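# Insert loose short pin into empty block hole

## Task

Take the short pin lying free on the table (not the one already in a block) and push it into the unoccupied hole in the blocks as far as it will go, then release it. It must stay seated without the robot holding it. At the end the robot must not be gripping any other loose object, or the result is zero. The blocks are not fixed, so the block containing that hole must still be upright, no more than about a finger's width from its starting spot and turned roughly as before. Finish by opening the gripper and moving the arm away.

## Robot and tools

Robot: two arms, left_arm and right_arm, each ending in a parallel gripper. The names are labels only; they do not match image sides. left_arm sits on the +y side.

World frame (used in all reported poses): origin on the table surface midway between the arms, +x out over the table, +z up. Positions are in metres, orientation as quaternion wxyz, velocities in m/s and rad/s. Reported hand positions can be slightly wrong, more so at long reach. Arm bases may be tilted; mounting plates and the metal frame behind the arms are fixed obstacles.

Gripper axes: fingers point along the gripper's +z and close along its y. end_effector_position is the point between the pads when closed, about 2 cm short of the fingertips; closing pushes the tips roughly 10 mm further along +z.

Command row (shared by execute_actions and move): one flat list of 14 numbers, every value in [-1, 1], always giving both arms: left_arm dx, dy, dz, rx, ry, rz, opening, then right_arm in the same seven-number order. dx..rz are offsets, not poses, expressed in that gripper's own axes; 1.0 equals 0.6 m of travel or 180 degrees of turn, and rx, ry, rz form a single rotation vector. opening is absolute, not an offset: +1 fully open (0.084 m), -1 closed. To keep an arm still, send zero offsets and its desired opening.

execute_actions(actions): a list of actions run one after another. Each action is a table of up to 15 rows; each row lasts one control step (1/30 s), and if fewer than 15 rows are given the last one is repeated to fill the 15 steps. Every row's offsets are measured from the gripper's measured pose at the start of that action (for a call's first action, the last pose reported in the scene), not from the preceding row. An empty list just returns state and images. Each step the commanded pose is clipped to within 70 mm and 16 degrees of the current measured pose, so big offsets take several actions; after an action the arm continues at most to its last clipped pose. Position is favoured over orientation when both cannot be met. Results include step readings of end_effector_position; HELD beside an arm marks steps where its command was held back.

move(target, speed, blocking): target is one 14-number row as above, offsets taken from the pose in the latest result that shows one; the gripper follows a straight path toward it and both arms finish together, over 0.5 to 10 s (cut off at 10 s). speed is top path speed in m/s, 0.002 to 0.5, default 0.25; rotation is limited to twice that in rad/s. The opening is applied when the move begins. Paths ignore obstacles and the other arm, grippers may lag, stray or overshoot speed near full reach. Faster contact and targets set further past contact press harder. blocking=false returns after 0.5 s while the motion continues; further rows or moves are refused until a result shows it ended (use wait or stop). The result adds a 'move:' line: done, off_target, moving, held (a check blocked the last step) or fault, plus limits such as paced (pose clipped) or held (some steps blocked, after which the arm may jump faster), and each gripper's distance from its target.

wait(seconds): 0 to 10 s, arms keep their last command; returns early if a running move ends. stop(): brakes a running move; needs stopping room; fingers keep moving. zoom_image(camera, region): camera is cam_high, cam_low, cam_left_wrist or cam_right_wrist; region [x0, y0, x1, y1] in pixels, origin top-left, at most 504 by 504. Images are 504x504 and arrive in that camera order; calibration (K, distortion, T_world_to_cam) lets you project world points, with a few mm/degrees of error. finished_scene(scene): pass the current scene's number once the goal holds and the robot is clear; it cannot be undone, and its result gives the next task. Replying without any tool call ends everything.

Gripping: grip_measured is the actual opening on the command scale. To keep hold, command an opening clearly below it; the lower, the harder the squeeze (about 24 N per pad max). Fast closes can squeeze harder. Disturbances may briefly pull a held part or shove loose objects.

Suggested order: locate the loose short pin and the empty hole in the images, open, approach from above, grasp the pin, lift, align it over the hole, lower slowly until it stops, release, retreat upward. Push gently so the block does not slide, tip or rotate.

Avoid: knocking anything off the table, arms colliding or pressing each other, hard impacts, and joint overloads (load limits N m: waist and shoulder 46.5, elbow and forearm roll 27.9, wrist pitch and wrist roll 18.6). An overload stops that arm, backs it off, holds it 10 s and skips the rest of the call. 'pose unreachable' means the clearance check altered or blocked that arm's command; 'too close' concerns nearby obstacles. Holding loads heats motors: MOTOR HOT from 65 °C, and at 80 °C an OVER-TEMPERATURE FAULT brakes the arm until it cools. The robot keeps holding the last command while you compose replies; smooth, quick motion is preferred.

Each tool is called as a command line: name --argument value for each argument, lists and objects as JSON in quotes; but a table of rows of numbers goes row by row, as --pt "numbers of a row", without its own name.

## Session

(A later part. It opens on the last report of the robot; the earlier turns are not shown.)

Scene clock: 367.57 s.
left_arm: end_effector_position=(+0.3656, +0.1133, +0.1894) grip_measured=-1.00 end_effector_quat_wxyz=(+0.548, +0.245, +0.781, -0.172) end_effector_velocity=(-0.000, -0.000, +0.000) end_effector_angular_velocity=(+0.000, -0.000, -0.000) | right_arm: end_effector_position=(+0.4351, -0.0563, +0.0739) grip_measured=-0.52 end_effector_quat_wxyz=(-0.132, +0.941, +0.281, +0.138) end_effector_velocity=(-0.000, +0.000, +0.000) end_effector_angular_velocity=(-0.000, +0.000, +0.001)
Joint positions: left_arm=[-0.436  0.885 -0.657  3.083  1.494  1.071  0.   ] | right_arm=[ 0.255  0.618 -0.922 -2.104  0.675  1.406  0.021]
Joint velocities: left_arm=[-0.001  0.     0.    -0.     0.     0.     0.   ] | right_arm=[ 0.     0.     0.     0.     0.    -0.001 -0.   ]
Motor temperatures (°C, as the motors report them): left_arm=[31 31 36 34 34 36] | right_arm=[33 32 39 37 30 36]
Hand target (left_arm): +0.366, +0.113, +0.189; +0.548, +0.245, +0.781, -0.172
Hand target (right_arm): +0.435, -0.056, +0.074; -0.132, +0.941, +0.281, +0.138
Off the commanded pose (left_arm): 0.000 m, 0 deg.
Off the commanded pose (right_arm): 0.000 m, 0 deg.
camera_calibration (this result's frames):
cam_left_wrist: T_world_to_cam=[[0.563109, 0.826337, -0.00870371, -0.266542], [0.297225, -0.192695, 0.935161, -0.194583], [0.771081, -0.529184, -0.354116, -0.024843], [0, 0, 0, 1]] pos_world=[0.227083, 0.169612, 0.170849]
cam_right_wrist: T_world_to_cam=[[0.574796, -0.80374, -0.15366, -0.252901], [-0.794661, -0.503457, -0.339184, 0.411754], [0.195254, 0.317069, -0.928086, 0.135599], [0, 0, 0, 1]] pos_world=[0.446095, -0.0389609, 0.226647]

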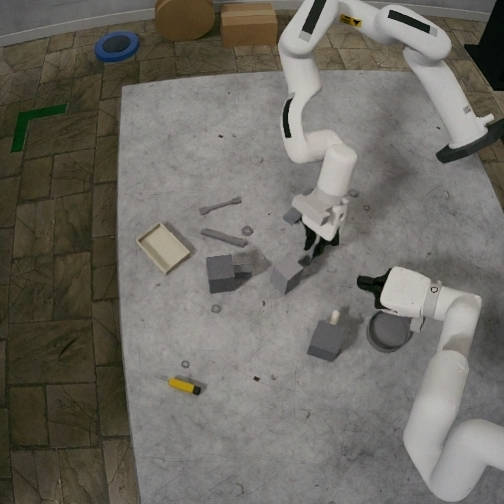

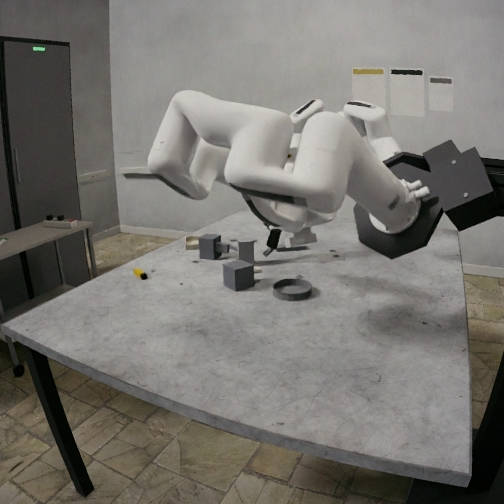

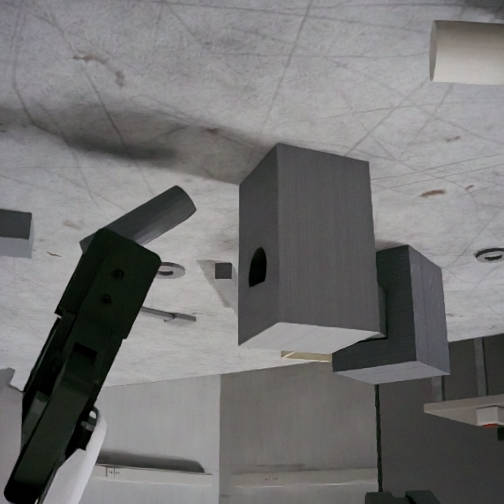

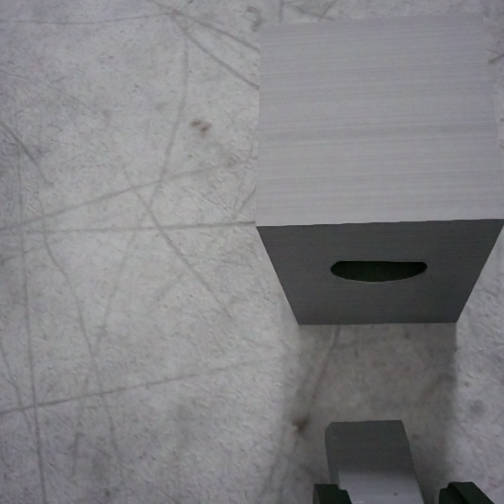

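move --target '[0,0,0,0,0,0,-1,-0.0782,0.0135,0.0551,-0.05228,0,-0.0188,-1]' --speed 0.05

zoom_image --camera "cam_left_wrist" --region '[0, 90, 200, 250]'

zoom_image --camera "cam_right_wrist" --region '[290, 354, 500, 504]'

Scene clock: 403.23 s.
left_arm: end_effector_position=(+0.3656, +0.1133, +0.1894) grip_measured=-1.00 end_effector_quat_wxyz=(+0.548, +0.245, +0.781, -0.172) end_effector_velocity=(+0.000, -0.000, +0.000) end_effector_angular_velocity=(+0.000, -0.001, +0.001) | right_arm: end_effector_position=(+0.4086, -0.0749, +0.0269) grip_measured=-0.51 end_effector_quat_wxyz=(-0.050, +0.939, +0.296, +0.166) end_effector_velocity=(-0.001, +0.000, -0.000) end_effector_angular_velocity=(-0.001, +0.001, +0.001)
Joint positions: left_arm=[-0.436  0.885 -0.657  3.083  1.494  1.071  0.   ] | right_arm=[ 0.215  0.723 -0.887 -2.286  0.913  1.532  0.021]
Joint velocities: left_arm=[-0.001  0.    -0.001 -0.     0.001  0.001  0.   ] | right_arm=[-0.     0.002  0.002 -0.001  0.002  0.001  0.   ]
Motor temperatures (°C, as the motors report them): left_arm=[31 31 36 34 34 36] | right_arm=[33 32 39 37 30 36]
Hand target (left_arm): +0.366, +0.113, +0.189; +0.548, +0.245, +0.781, -0.172
Hand target (right_arm): +0.408, -0.075, +0.027; -0.050, +0.940, +0.296, +0.165
Off the commanded pose (left_arm): 0.000 m, 0 deg.
Off the commanded pose (right_arm): 0.001 m, 0 deg.
move: done
camera_calibration (this result's frames):
cam_left_wrist: T_world_to_cam=[[0.563109, 0.826337, -0.00870373, -0.266542], [0.297225, -0.192695, 0.935161, -0.194583], [0.771081, -0.529184, -0.354116, -0.024843], [0, 0, 0, 1]] pos_world=[0.227083, 0.169612, 0.170849]
cam_right_wrist: T_world_to_cam=[[0.581121, -0.813572, 0.0200034, -0.267819], [-0.76027, -0.551489, -0.343291, 0.347921], [0.290324, 0.184286, -0.939016, 0.0545299], [0, 0, 0, 1]] pos_world=[0.404318, -0.0360639, 0.176]

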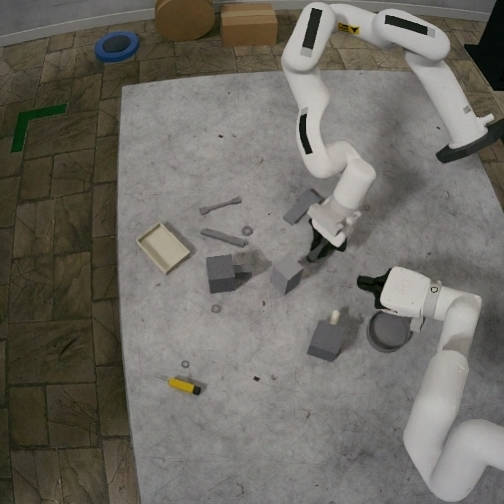

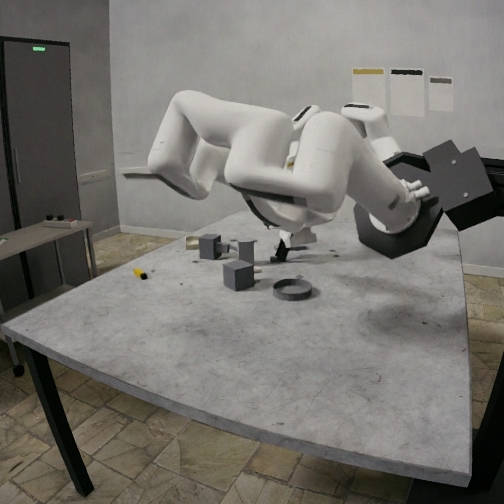

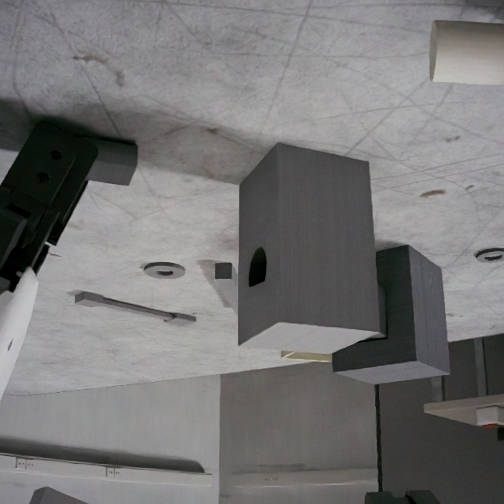

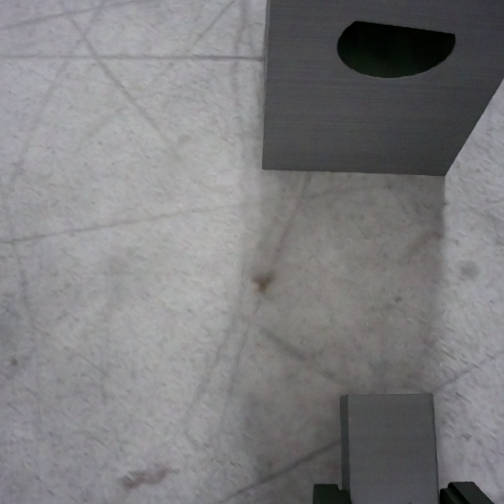

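Region (0, 90, 200, 250) of cam_left_wrist's 504x504 image, scaled by 2.520, with more detail than that image has; it fills the top 403 rows of this view, and the rest is white.

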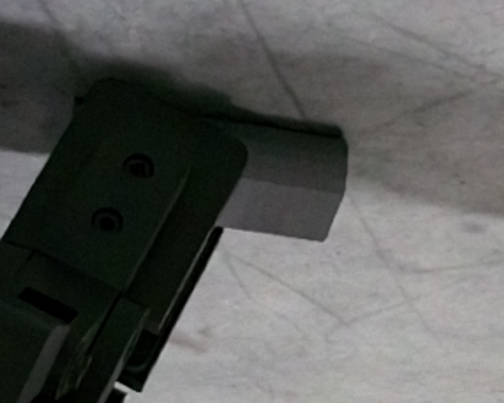

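Region (290, 354, 500, 504) of cam_right_wrist's 504x504 image, scaled by 2.400, with more detail than that image has; it fills the top 360 rows of this view, and the rest is white.

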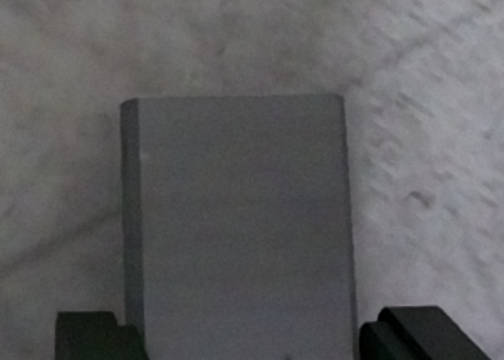

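move --target '[0,0,0,0,0,0,-1,0.00156,0,0.00305,0,-0.0494,0,-0.38]' --speed 0.1

zoom_image --camera "cam_right_wrist" --region '[290, 354, 500, 504]'

zoom_image --camera "cam_left_wrist" --region '[0, 90, 200, 250]'

Scene clock: 418.83 s.
left_arm: end_effector_position=(+0.3656, +0.1133, +0.1894) grip_measured=-1.00 end_effector_quat_wxyz=(+0.548, +0.245, +0.781, -0.172) end_effector_velocity=(+0.000, -0.000, +0.000) end_effector_angular_velocity=(-0.000, -0.000, +0.001) | right_arm: end_effector_position=(+0.4096, -0.0742, +0.0254) grip_measured=-0.40 end_effector_quat_wxyz=(-0.027, +0.949, +0.299, +0.092) end_effector_velocity=(-0.000, -0.000, -0.000) end_effector_angular_velocity=(-0.001, +0.002, -0.001)
Joint positions: left_arm=[-0.436  0.885 -0.657  3.083  1.494  1.071  0.   ] | right_arm=[ 0.26   0.753 -0.966 -2.011  0.914  1.355  0.027]
Joint velocities: left_arm=[-0.001  0.    -0.001 -0.    -0.    -0.001  0.   ] | right_arm=[ 0.     0.    -0.001  0.004  0.    -0.002  0.   ]
Motor temperatures (°C, as the motors report them): left_arm=[31 31 36 34 34 36] | right_arm=[33 31 39 37 30 36]
Hand target (left_arm): +0.366, +0.113, +0.189; +0.548, +0.245, +0.781, -0.172
Hand target (right_arm): +0.410, -0.074, +0.025; -0.027, +0.949, +0.299, +0.092
Off the commanded pose (left_arm): 0.000 m, 0 deg.
Off the commanded pose (right_arm): 0.000 m, 0 deg.
move: done
camera_calibration (this result's frames):
cam_left_wrist: T_world_to_cam=[[0.563109, 0.826337, -0.00870365, -0.266542], [0.297225, -0.192695, 0.935161, -0.194583], [0.771081, -0.529184, -0.354116, -0.024843], [0, 0, 0, 1]] pos_world=[0.227083, 0.169612, 0.170849]
cam_right_wrist: T_world_to_cam=[[0.583635, -0.811802, 0.0186372, -0.268696], [-0.794501, -0.575637, -0.193419, 0.356933], [0.167746, 0.0980787, -0.980939, 0.0975315], [0, 0, 0, 1]] pos_world=[0.424043, -0.0222301, 0.169718]

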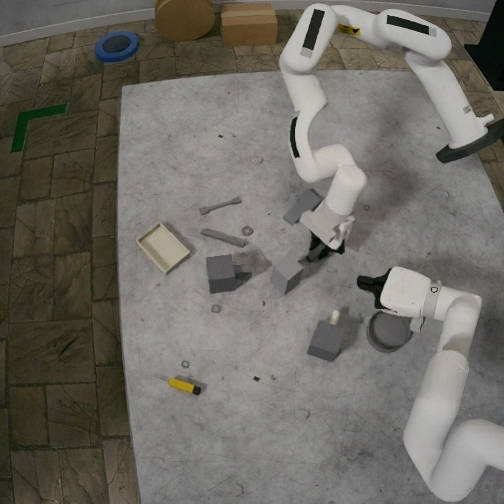

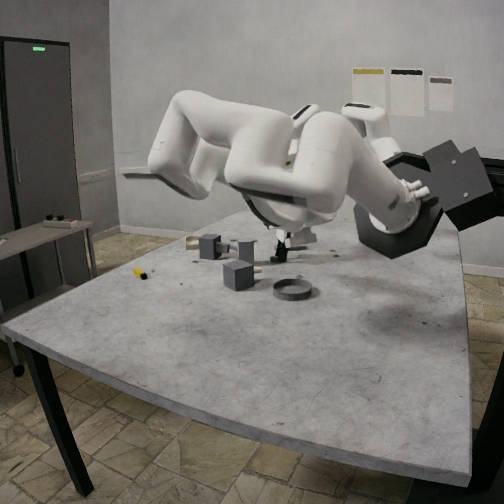

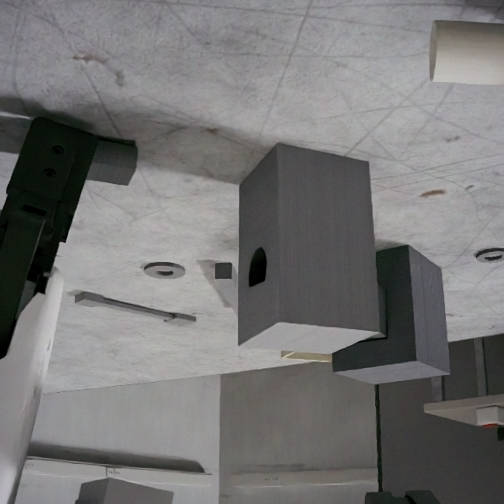

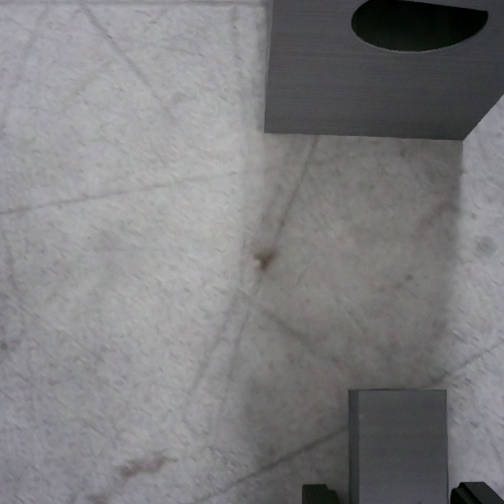

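Region (290, 354, 500, 504) of cam_right_wrist's 504x504 image, scaled by 2.400, with more detail than that image has; it fills the top 360 rows of this view, and the rest is white.

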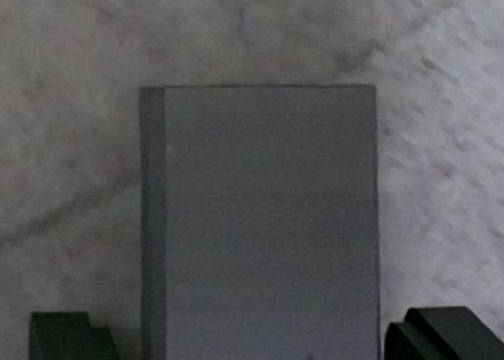

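Region (0, 90, 200, 250) of cam_left_wrist's 504x504 image, scaled by 2.520, with more detail than that image has; it fills the top 403 rows of this view, and the rest is white.

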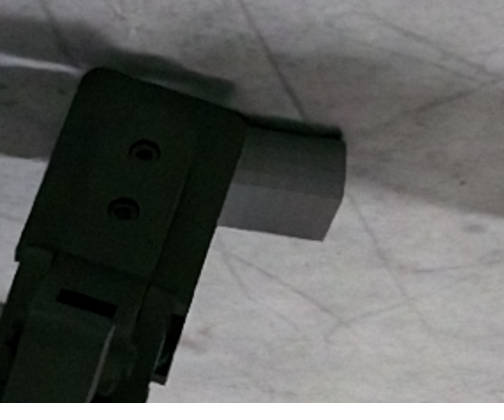

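execute_actions --actions '[[[0,0,0,0,0,0,-1,0,0.0008,0,0,0,0,-0.39],[0,0,0,0,0,0,-1,0,0.0016,0,0,0,0,-0.39],[0,0,0,0,0,0,-1,0,0.0024,0,0,0,0,-0.39],[0,0,0,0,0,0,-1,0,0.0024,0,0,0,0,-0.40],[0,0,0,0,0,0,-1,0,0.0024,0,0,0,0,-0.42],[0,0,0,0,0,0,-1,0,0.0024,0,0,0,0,-0.44],[0,0,0,0,0,0,-1,0,0.0024,0,0,0,0,-0.46],[0,0,0,0,0,0,-1,0,0.0024,0,0,0,0,-0.48],[0,0,0,0,0,0,-1,0,0.0024,0,0,0,0,-0.50],[0,0,0,0,0,0,-1,0,0.0024,0,0,0,0,-0.53],[0,0,0,0,0,0,-1,0,0.0024,0,0,0,0,-0.57],[0,0,0,0,0,0,-1,0,0.0024,0,0,0,0,-0.65],[0,0,0,0,0,0,-1,0,0.0024,0,0,0,0,-0.77],[0,0,0,0,0,0,-1,0,0.0024,0,0,0,0,-0.9],[0,0,0,0,0,0,-1,0,0.0024,0,0,0,0,-1]]]'

zoom_image --camera "cam_right_wrist" --region '[290, 354, 500, 504]'

zoom_image --camera "cam_right_wrist" --region '[240, 0, 504, 160]'

Scene clock: 442.50 s.
left_arm: end_effector_position=(+0.3656, +0.1133, +0.1894) grip_measured=-1.00 end_effector_quat_wxyz=(+0.548, +0.245, +0.781, -0.172) end_effector_velocity=(+0.000, +0.000, -0.000) end_effector_angular_velocity=(+0.000, +0.001, +0.001) | right_arm: end_effector_position=(+0.4105, -0.0754, +0.0254) grip_measured=-0.51 end_effector_quat_wxyz=(-0.027, +0.949, +0.299, +0.092) end_effector_velocity=(-0.001, +0.000, -0.000) end_effector_angular_velocity=(+0.001, +0.001, +0.001)
Joint positions: left_arm=[-0.436  0.885 -0.657  3.083  1.494  1.071  0.   ] | right_arm=[ 0.259  0.75  -0.965 -2.012  0.912  1.352  0.022]
Joint velocities: left_arm=[ 0.001 -0.    -0.    -0.001  0.    -0.     0.   ] | right_arm=[-0.     0.001  0.    -0.001 -0.001  0.     0.   ]
Motor temperatures (°C, as the motors report them): left_arm=[31 31 36 34 34 36] | right_arm=[33 32 39 37 30 36]
Hand target (left_arm): +0.366, +0.113, +0.189; +0.548, +0.245, +0.781, -0.172
Hand target (right_arm): +0.410, -0.075, +0.025; -0.027, +0.949, +0.299, +0.092
Off the commanded pose (left_arm): 0.000 m, 0 deg.
Off the commanded pose (right_arm): 0.000 m, 0 deg.
Step readings (end_effector_position):
0: left_arm (+0.3656, +0.1133, +0.1894) | right_arm (+0.4097, -0.0742, +0.0254)
1: left_arm (+0.3656, +0.1133, +0.1894) | right_arm (+0.4097, -0.0742, +0.0254)
2: left_arm (+0.3656, +0.1133, +0.1894) | right_arm (+0.4097, -0.0742, +0.0254)
4: left_arm (+0.3656, +0.1133, +0.1894) | right_arm (+0.4099, -0.0747, +0.0254)
8: left_arm (+0.3656, +0.1133, +0.1894) | right_arm (+0.4106, -0.0754, +0.0254)
15: end_effector_position above
camera_calibration (this result's frames):
cam_left_wrist: T_world_to_cam=[[0.563109, 0.826337, -0.00870374, -0.266542], [0.297226, -0.192695, 0.935161, -0.194583], [0.771081, -0.529184, -0.354117, -0.0248429], [0, 0, 0, 1]] pos_world=[0.227083, 0.169612, 0.170849]
cam_right_wrist: T_world_to_cam=[[0.583642, -0.811796, 0.0186853, -0.27015], [-0.794484, -0.575649, -0.19345, 0.356919], [0.167798, 0.0980602, -0.980932, 0.0975155], [0, 0, 0, 1]] pos_world=[0.424875, -0.0234092, 0.16975]

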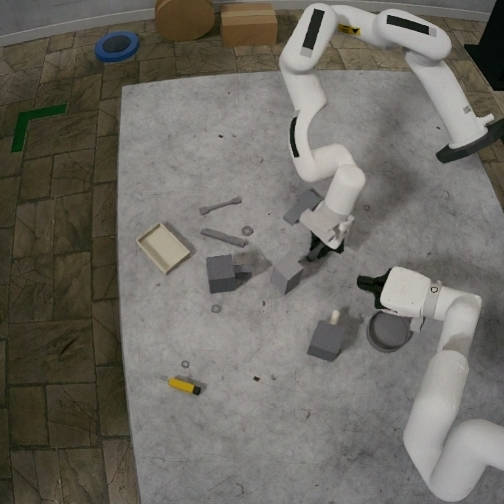

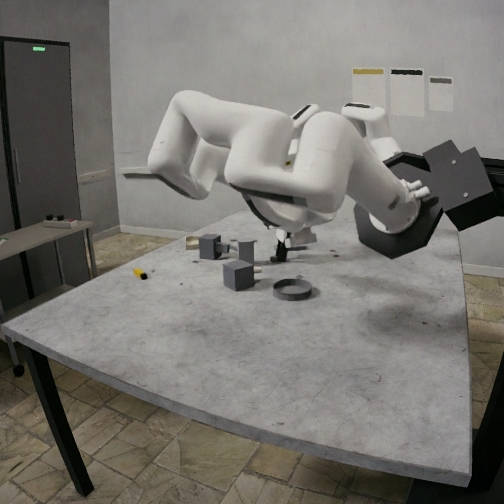

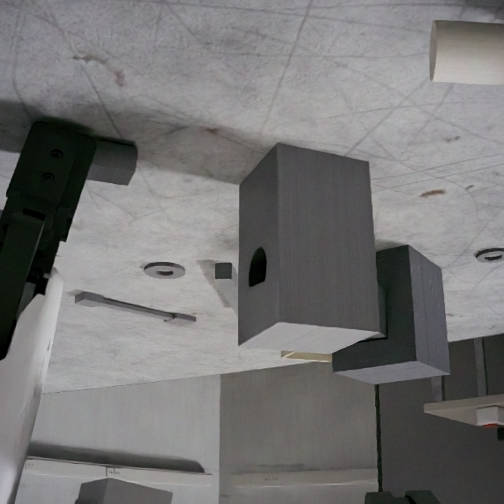

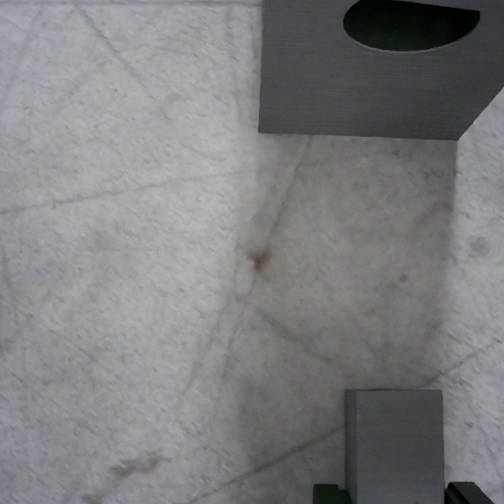

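Region (290, 354, 500, 504) of cam_right_wrist's 504x504 image, scaled by 2.400, with more detail than that image has; it fills the top 360 rows of this view, and the rest is white.

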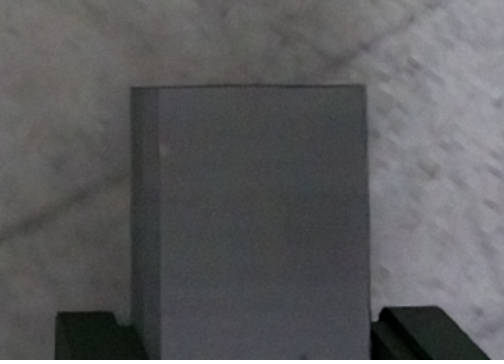

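Region (240, 0, 504, 160) of cam_right_wrist's 504x504 image, scaled by 1.909, with more detail than that image has; it fills the top 305 rows of this view, and the rest is white.

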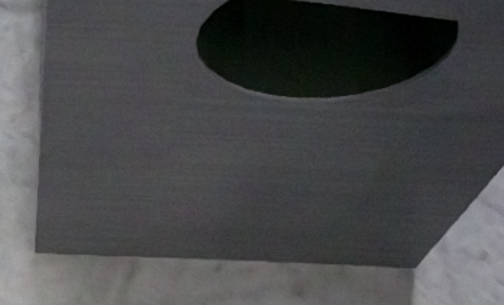

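move --target '[0,0,0,0,0,0,-1,0.0841,-0.00743,-0.06565,0.02305,0.0003,0.01242,-1]' --speed 0.05

zoom_image --camera "cam_left_wrist" --region '[150, 215, 290, 315]'

zoom_image --camera "cam_right_wrist" --region '[260, 220, 504, 440]'

Scene clock: 483.70 s.
left_arm: end_effector_position=(+0.3656, +0.1133, +0.1894) grip_measured=-1.00 end_effector_quat_wxyz=(+0.548, +0.245, +0.781, -0.172) end_effector_velocity=(+0.000, +0.000, -0.000) end_effector_angular_velocity=(-0.000, -0.000, +0.000) | right_arm: end_effector_position=(+0.4420, -0.0478, +0.0734) grip_measured=-0.51 end_effector_quat_wxyz=(-0.063, +0.953, +0.284, +0.081) end_effector_velocity=(-0.002, +0.000, -0.000) end_effector_angular_velocity=(-0.000, +0.003, +0.002)
Joint positions: left_arm=[-0.436  0.885 -0.657  3.083  1.494  1.071  0.   ] | right_arm=[ 0.358  0.704 -1.017 -1.805  0.835  1.242  0.022]
Joint velocities: left_arm=[ 0.001  0.    -0.     0.001  0.     0.     0.   ] | right_arm=[-0.     0.001  0.001  0.003 -0.    -0.002  0.   ]
Motor temperatures (°C, as the motors report them): left_arm=[31 31 36 34 34 36] | right_arm=[33 32 39 37 30 36]
Hand target (left_arm): +0.366, +0.113, +0.189; +0.548, +0.245, +0.781, -0.172
Hand target (right_arm): +0.442, -0.048, +0.074; -0.063, +0.953, +0.284, +0.081
Off the commanded pose (left_arm): 0.000 m, 0 deg.
Off the commanded pose (right_arm): 0.001 m, 0 deg.
move: done
camera_calibration (this result's frames):
cam_left_wrist: T_world_to_cam=[[0.563109, 0.826337, -0.00870373, -0.266542], [0.297225, -0.192695, 0.935161, -0.194583], [0.771081, -0.529184, -0.354117, -0.0248429], [0, 0, 0, 1]] pos_world=[0.227083, 0.169612, 0.170849]
cam_right_wrist: T_world_to_cam=[[0.563019, -0.824307, -0.0593975, -0.252787], [-0.816634, -0.543857, -0.193206, 0.418402], [0.126958, 0.157285, -0.979359, 0.157326], [0, 0, 0, 1]] pos_world=[0.464031, -0.00556809, 0.219901]

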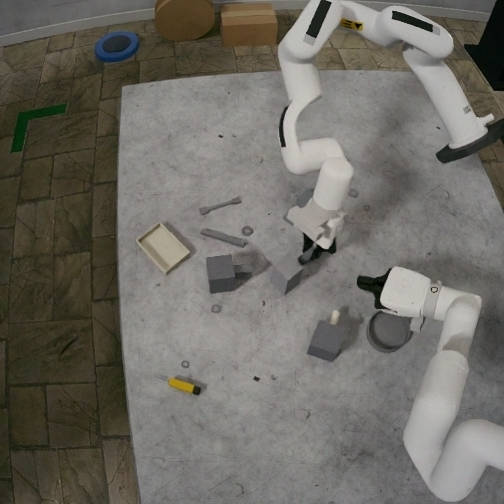

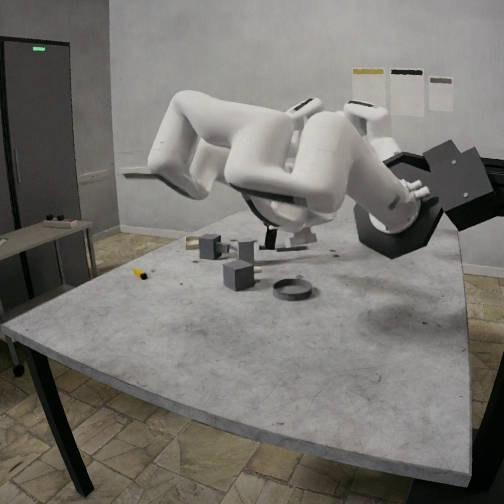

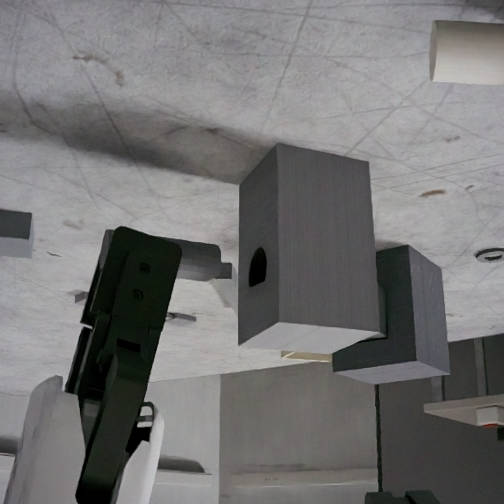

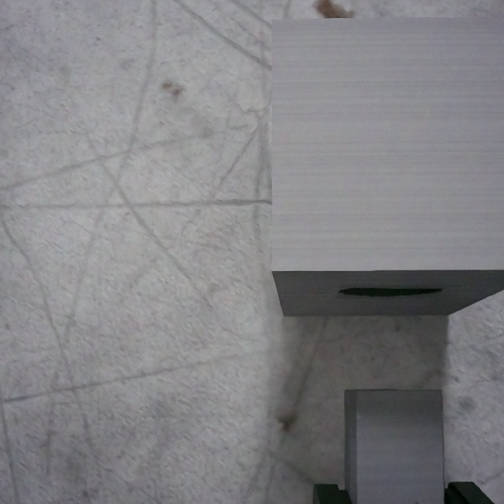

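Region (150, 215, 290, 315) of cam_left_wrist's 504x504 image, scaled by 3.600, with more detail than that image has; it fills the top 360 rows of this view, and the rest is white.

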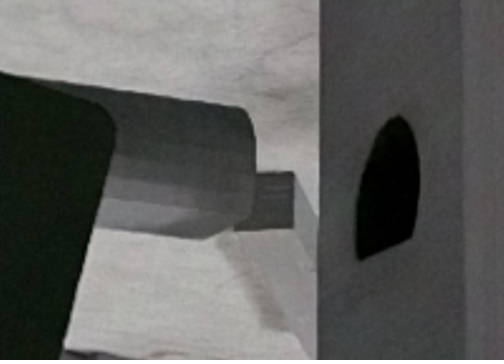

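Region (260, 220, 504, 440) of cam_right_wrist's 504x504 image, scaled by 2.066, with more detail than that image has; it fills the top 454 rows of this view, and the rest is white.

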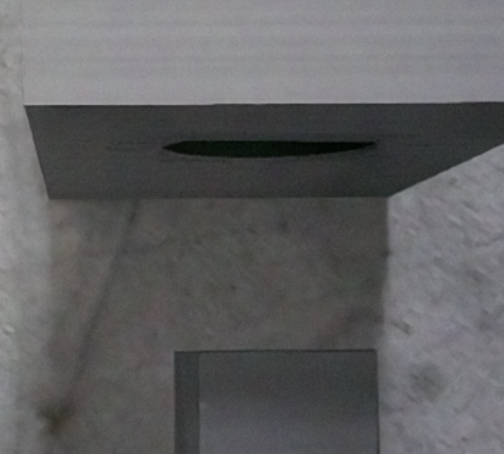

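move --target '[0,0,0,0,0,0,-1,0.02597,0.0001,0.00625,0,0,0,-1]' --speed 0.03

zoom_image --camera "cam_left_wrist" --region '[195, 230, 285, 300]'

zoom_image --camera "cam_right_wrist" --region '[310, 330, 480, 420]'

Scene clock: 511.43 s.
left_arm: end_effector_position=(+0.3656, +0.1133, +0.1894) grip_measured=-1.00 end_effector_quat_wxyz=(+0.548, +0.245, +0.781, -0.172) end_effector_velocity=(+0.000, +0.000, -0.000) end_effector_angular_velocity=(+0.000, -0.001, +0.001) | right_arm: end_effector_position=(+0.4552, -0.0390, +0.0726) grip_measured=-0.51 end_effector_quat_wxyz=(-0.063, +0.953, +0.284, +0.081) end_effector_velocity=(-0.001, +0.000, -0.000) end_effector_angular_velocity=(+0.001, +0.002, +0.001)
Joint positions: left_arm=[-0.436  0.885 -0.657  3.083  1.494  1.071  0.   ] | right_arm=[ 0.366  0.734 -1.073 -1.774  0.832  1.208  0.022]
Joint velocities: left_arm=[ 0.     0.    -0.001  0.     0.     0.     0.   ] | right_arm=[-0.     0.001 -0.     0.001 -0.001 -0.001  0.   ]
Motor temperatures (°C, as the motors report them): left_arm=[31 31 36 34 34 36] | right_arm=[34 32 39 37 30 36]
Hand target (left_arm): +0.366, +0.113, +0.189; +0.548, +0.245, +0.781, -0.172
Hand target (right_arm): +0.455, -0.039, +0.073; -0.063, +0.953, +0.284, +0.081
Off the commanded pose (left_arm): 0.000 m, 0 deg.
Off the commanded pose (right_arm): 0.000 m, 0 deg.
move: done
camera_calibration (this result's frames):
cam_left_wrist: T_world_to_cam=[[0.563109, 0.826337, -0.00870356, -0.266542], [0.297225, -0.192695, 0.935161, -0.194583], [0.771081, -0.529184, -0.354116, -0.024843], [0, 0, 0, 1]] pos_world=[0.227083, 0.169612, 0.170849]
cam_right_wrist: T_world_to_cam=[[0.56308, -0.824267, -0.0593774, -0.25304], [-0.816614, -0.543947, -0.193035, 0.433829], [0.126814, 0.157183, -0.979394, 0.153592], [0, 0, 0, 1]] pos_world=[0.477275, 0.00326532, 0.219146]

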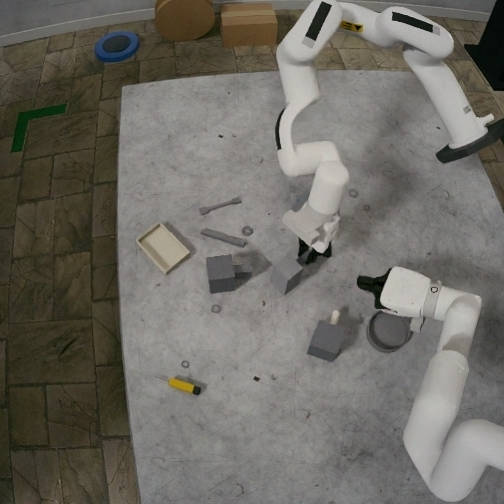

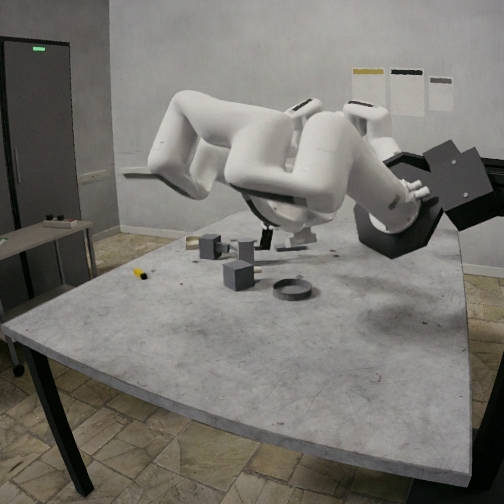

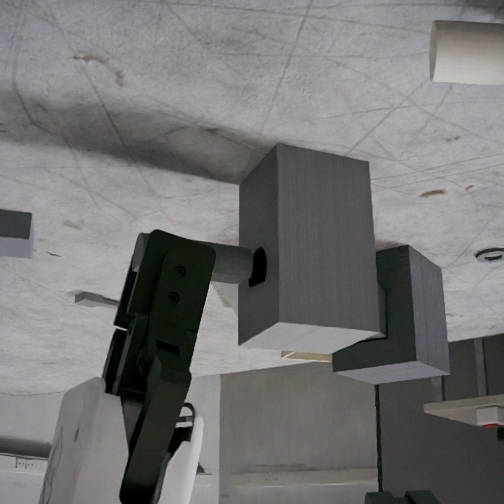

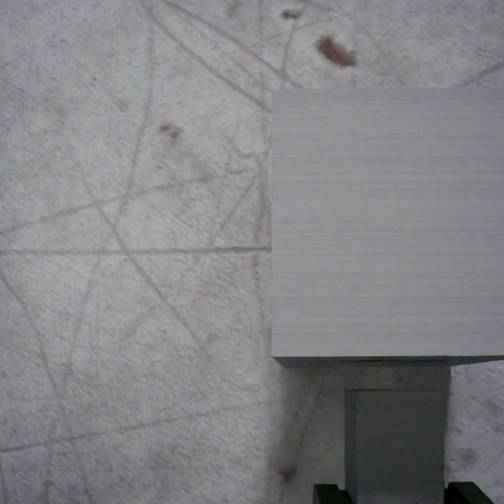

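Region (195, 230, 285, 300) of cam_left_wrist's 504x504 image, scaled by 5.600, with more detail than that image has.

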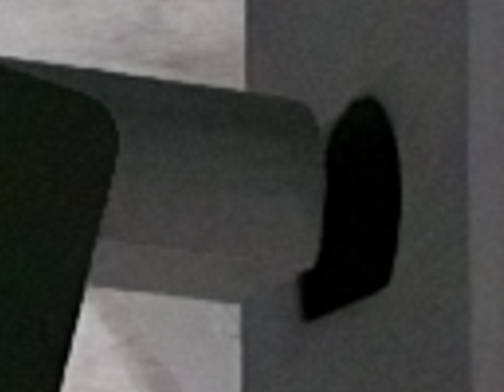

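Region (310, 330, 480, 420) of cam_right_wrist's 504x504 image, scaled by 2.965, with more detail than that image has; it fills the top 267 rows of this view, and the rest is white.

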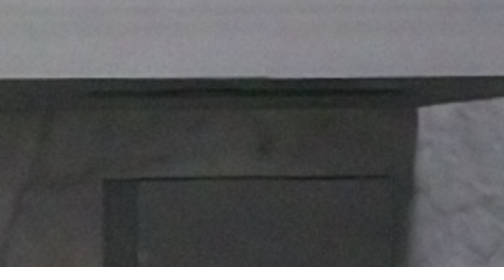

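move --target '[0,0,0,0,0,0,-1,0.03545,0,0.00715,0,0,0,-1]' --speed 0.016

zoom_image --camera "cam_left_wrist" --region '[220, 130, 400, 360]'

zoom_image --camera "cam_left_wrist" --region '[215, 230, 305, 300]'

Scene clock: 525.67 s.
left_arm: end_effector_position=(+0.3656, +0.1133, +0.1894) grip_measured=-1.00 end_effector_quat_wxyz=(+0.548, +0.245, +0.781, -0.172) end_effector_velocity=(-0.000, +0.000, -0.000) end_effector_angular_velocity=(-0.000, +0.000, +0.000) | right_arm: end_effector_position=(+0.4732, -0.0270, +0.0724) grip_measured=-1.00 end_effector_quat_wxyz=(-0.063, +0.953, +0.284, +0.081) end_effector_velocity=(-0.001, -0.000, -0.000) end_effector_angular_velocity=(-0.002, +0.002, -0.001)
Joint positions: left_arm=[-0.436  0.885 -0.657  3.083  1.494  1.071  0.   ] | right_arm=[ 0.378  0.776 -1.15  -1.731  0.83   1.16   0.   ]
Joint velocities: left_arm=[ 0.001 -0.     0.001  0.     0.    -0.     0.   ] | right_arm=[-0.     0.     0.     0.002  0.001 -0.     0.   ]
Motor temperatures (°C, as the motors report them): left_arm=[31 31 36 34 34 36] | right_arm=[34 32 39 37 30 36]
Hand target (left_arm): +0.366, +0.113, +0.189; +0.548, +0.245, +0.781, -0.172
Hand target (right_arm): +0.473, -0.027, +0.072; -0.063, +0.953, +0.284, +0.081
Off the commanded pose (left_arm): 0.000 m, 0 deg.
Off the commanded pose (right_arm): 0.000 m, 0 deg.
move: done
camera_calibration (this result's frames):
cam_left_wrist: T_world_to_cam=[[0.563109, 0.826337, -0.00870372, -0.266542], [0.297226, -0.192695, 0.935161, -0.194583], [0.771081, -0.529184, -0.354117, -0.024843], [0, 0, 0, 1]] pos_world=[0.227083, 0.169612, 0.170849]
cam_right_wrist: T_world_to_cam=[[0.563092, -0.824262, -0.0593237, -0.253323], [-0.816623, -0.543992, -0.192872, 0.454997], [0.126705, 0.15705, -0.979429, 0.149293], [0, 0, 0, 1]] pos_world=[0.495289, 0.0152637, 0.21895]

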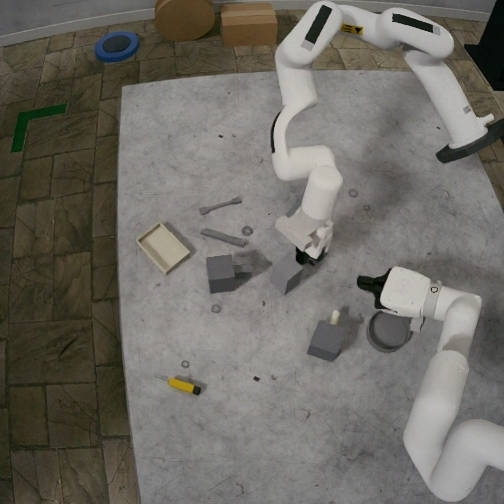

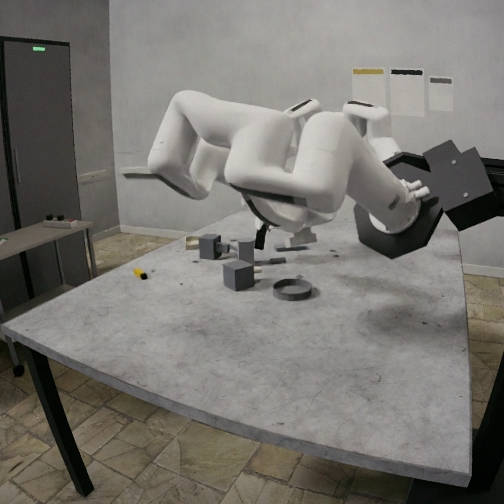

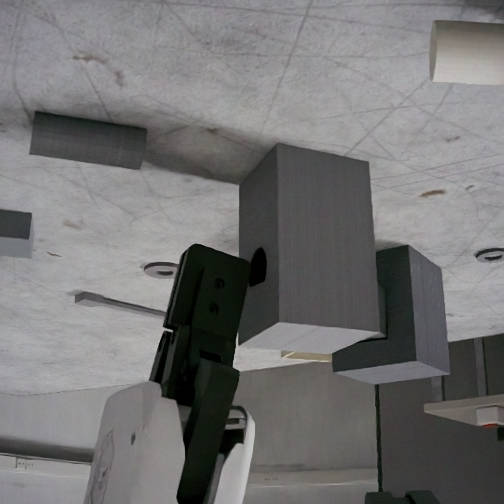

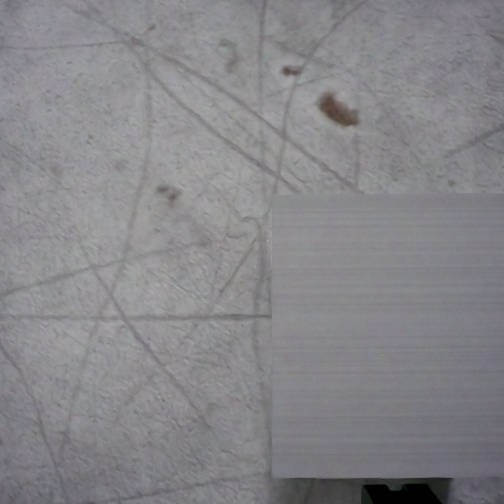

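Region (220, 130, 400, 360) of cam_left_wrist's 504x504 image, scaled by 2.191, with more detail than that image has; it fills the left 394 columns of this view, and the rest is white.

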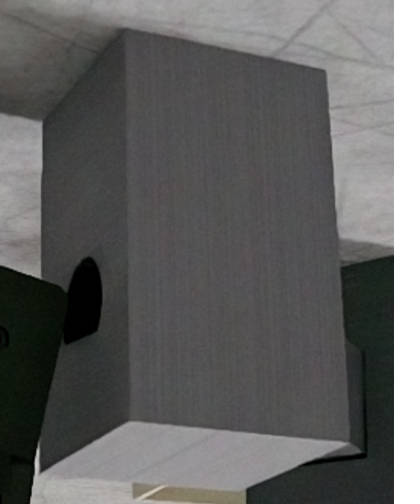

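Region (215, 230, 305, 300) of cam_left_wrist's 504x504 image, scaled by 5.600, with more detail than that image has.

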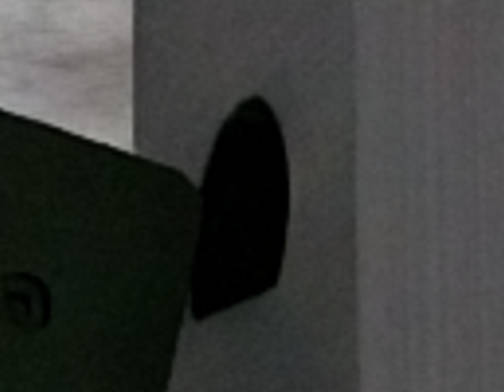

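zoom_image --camera "cam_left_wrist" --region '[10, 90, 170, 190]'

zoom_image --camera "cam_low" --region '[230, 230, 310, 280]'

Region (10, 90, 170, 190) of cam_left_wrist's 504x504 image, scaled by 3.150, with more detail than that image has; it fills the top 315 rows of this view, and the rest is white.

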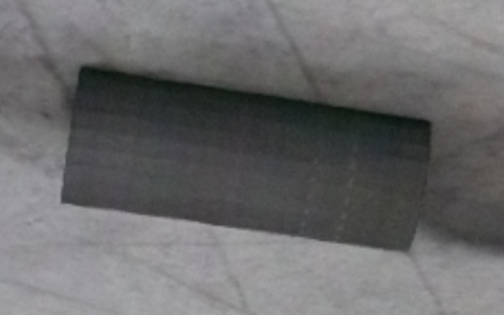

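Region (230, 230, 310, 280) of cam_low's 504x504 image, scaled by 6.300, with more detail than that image has; it fills the top 315 rows of this view, and the rest is white.

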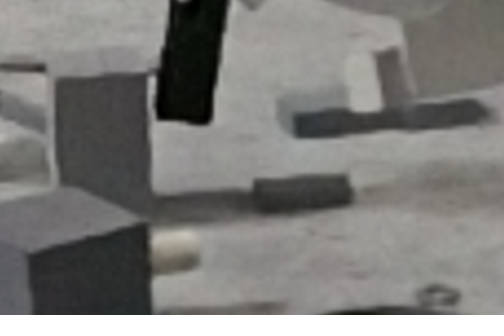

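execute_actions --actions '[]'

zoom_image --camera "cam_left_wrist" --region '[0, 80, 180, 200]'

Scene clock: 587.30 s.
left_arm: end_effector_position=(+0.3656, +0.1133, +0.1894) grip_measured=-1.00 end_effector_quat_wxyz=(+0.548, +0.245, +0.781, -0.172) end_effector_velocity=(+0.000, -0.000, +0.000) end_effector_angular_velocity=(-0.001, -0.001, -0.000) | right_arm: end_effector_position=(+0.4732, -0.0270, +0.0724) grip_measured=-1.00 end_effector_quat_wxyz=(-0.063, +0.953, +0.284, +0.081) end_effector_velocity=(-0.000, +0.000, +0.000) end_effector_angular_velocity=(+0.002, +0.000, +0.002)
Joint positions: left_arm=[-0.436  0.885 -0.657  3.083  1.494  1.071  0.   ] | right_arm=[ 0.378  0.776 -1.15  -1.731  0.83   1.16   0.   ]
Joint velocities: left_arm=[ 0.     0.    -0.     0.001  0.    -0.     0.   ] | right_arm=[ 0.    -0.001  0.001  0.    -0.002 -0.001  0.   ]
Motor temperatures (°C, as the motors report them): left_arm=[31 31 36 34 34 36] | right_arm=[34 32 39 37 30 36]
Hand target (left_arm): +0.366, +0.113, +0.189; +0.548, +0.245, +0.781, -0.172
Hand target (right_arm): +0.473, -0.027, +0.072; -0.063, +0.953, +0.284, +0.081
Off the commanded pose (left_arm): 0.000 m, 0 deg.
Off the commanded pose (right_arm): 0.000 m, 0 deg.
camera_calibration (this result's frames):
cam_left_wrist: T_world_to_cam=[[0.563108, 0.826337, -0.00870343, -0.266542], [0.297225, -0.192695, 0.935161, -0.194583], [0.771081, -0.529184, -0.354116, -0.0248431], [0, 0, 0, 1]] pos_world=[0.227083, 0.169612, 0.170849]
cam_right_wrist: T_world_to_cam=[[0.563091, -0.824262, -0.0593253, -0.253326], [-0.816626, -0.543995, -0.19285, 0.455027], [0.126687, 0.157039, -0.979433, 0.14929], [0, 0, 0, 1]] pos_world=[0.49532, 0.0152813, 0.218943]

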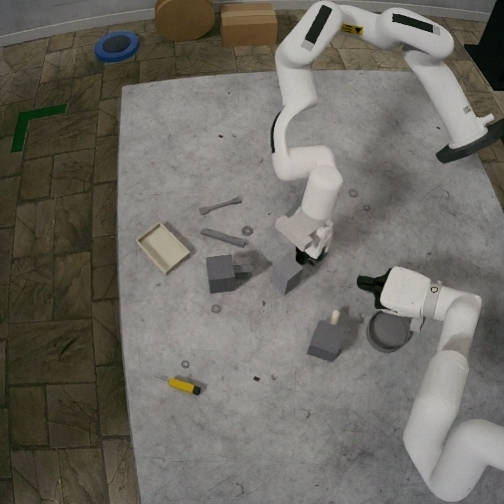

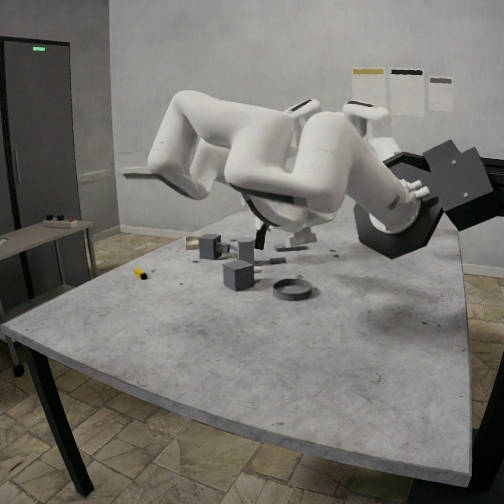

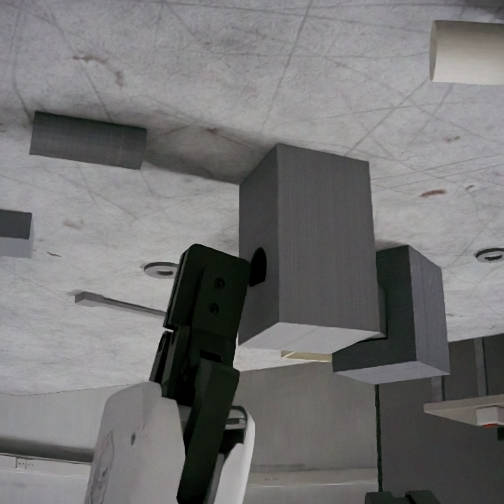

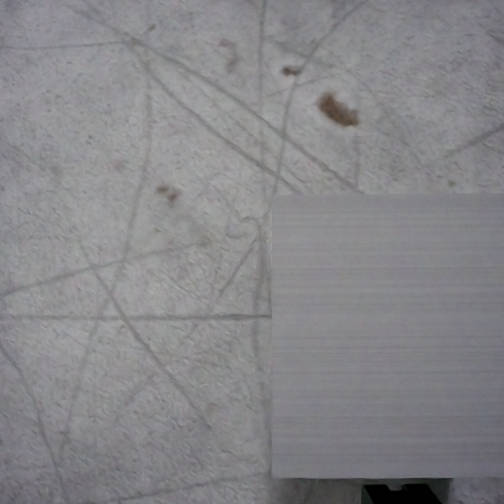

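Region (0, 80, 180, 200) of cam_left_wrist's 504x504 image, scaled by 2.800, with more detail than that image has.

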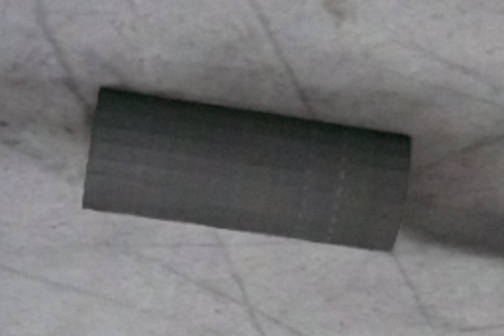

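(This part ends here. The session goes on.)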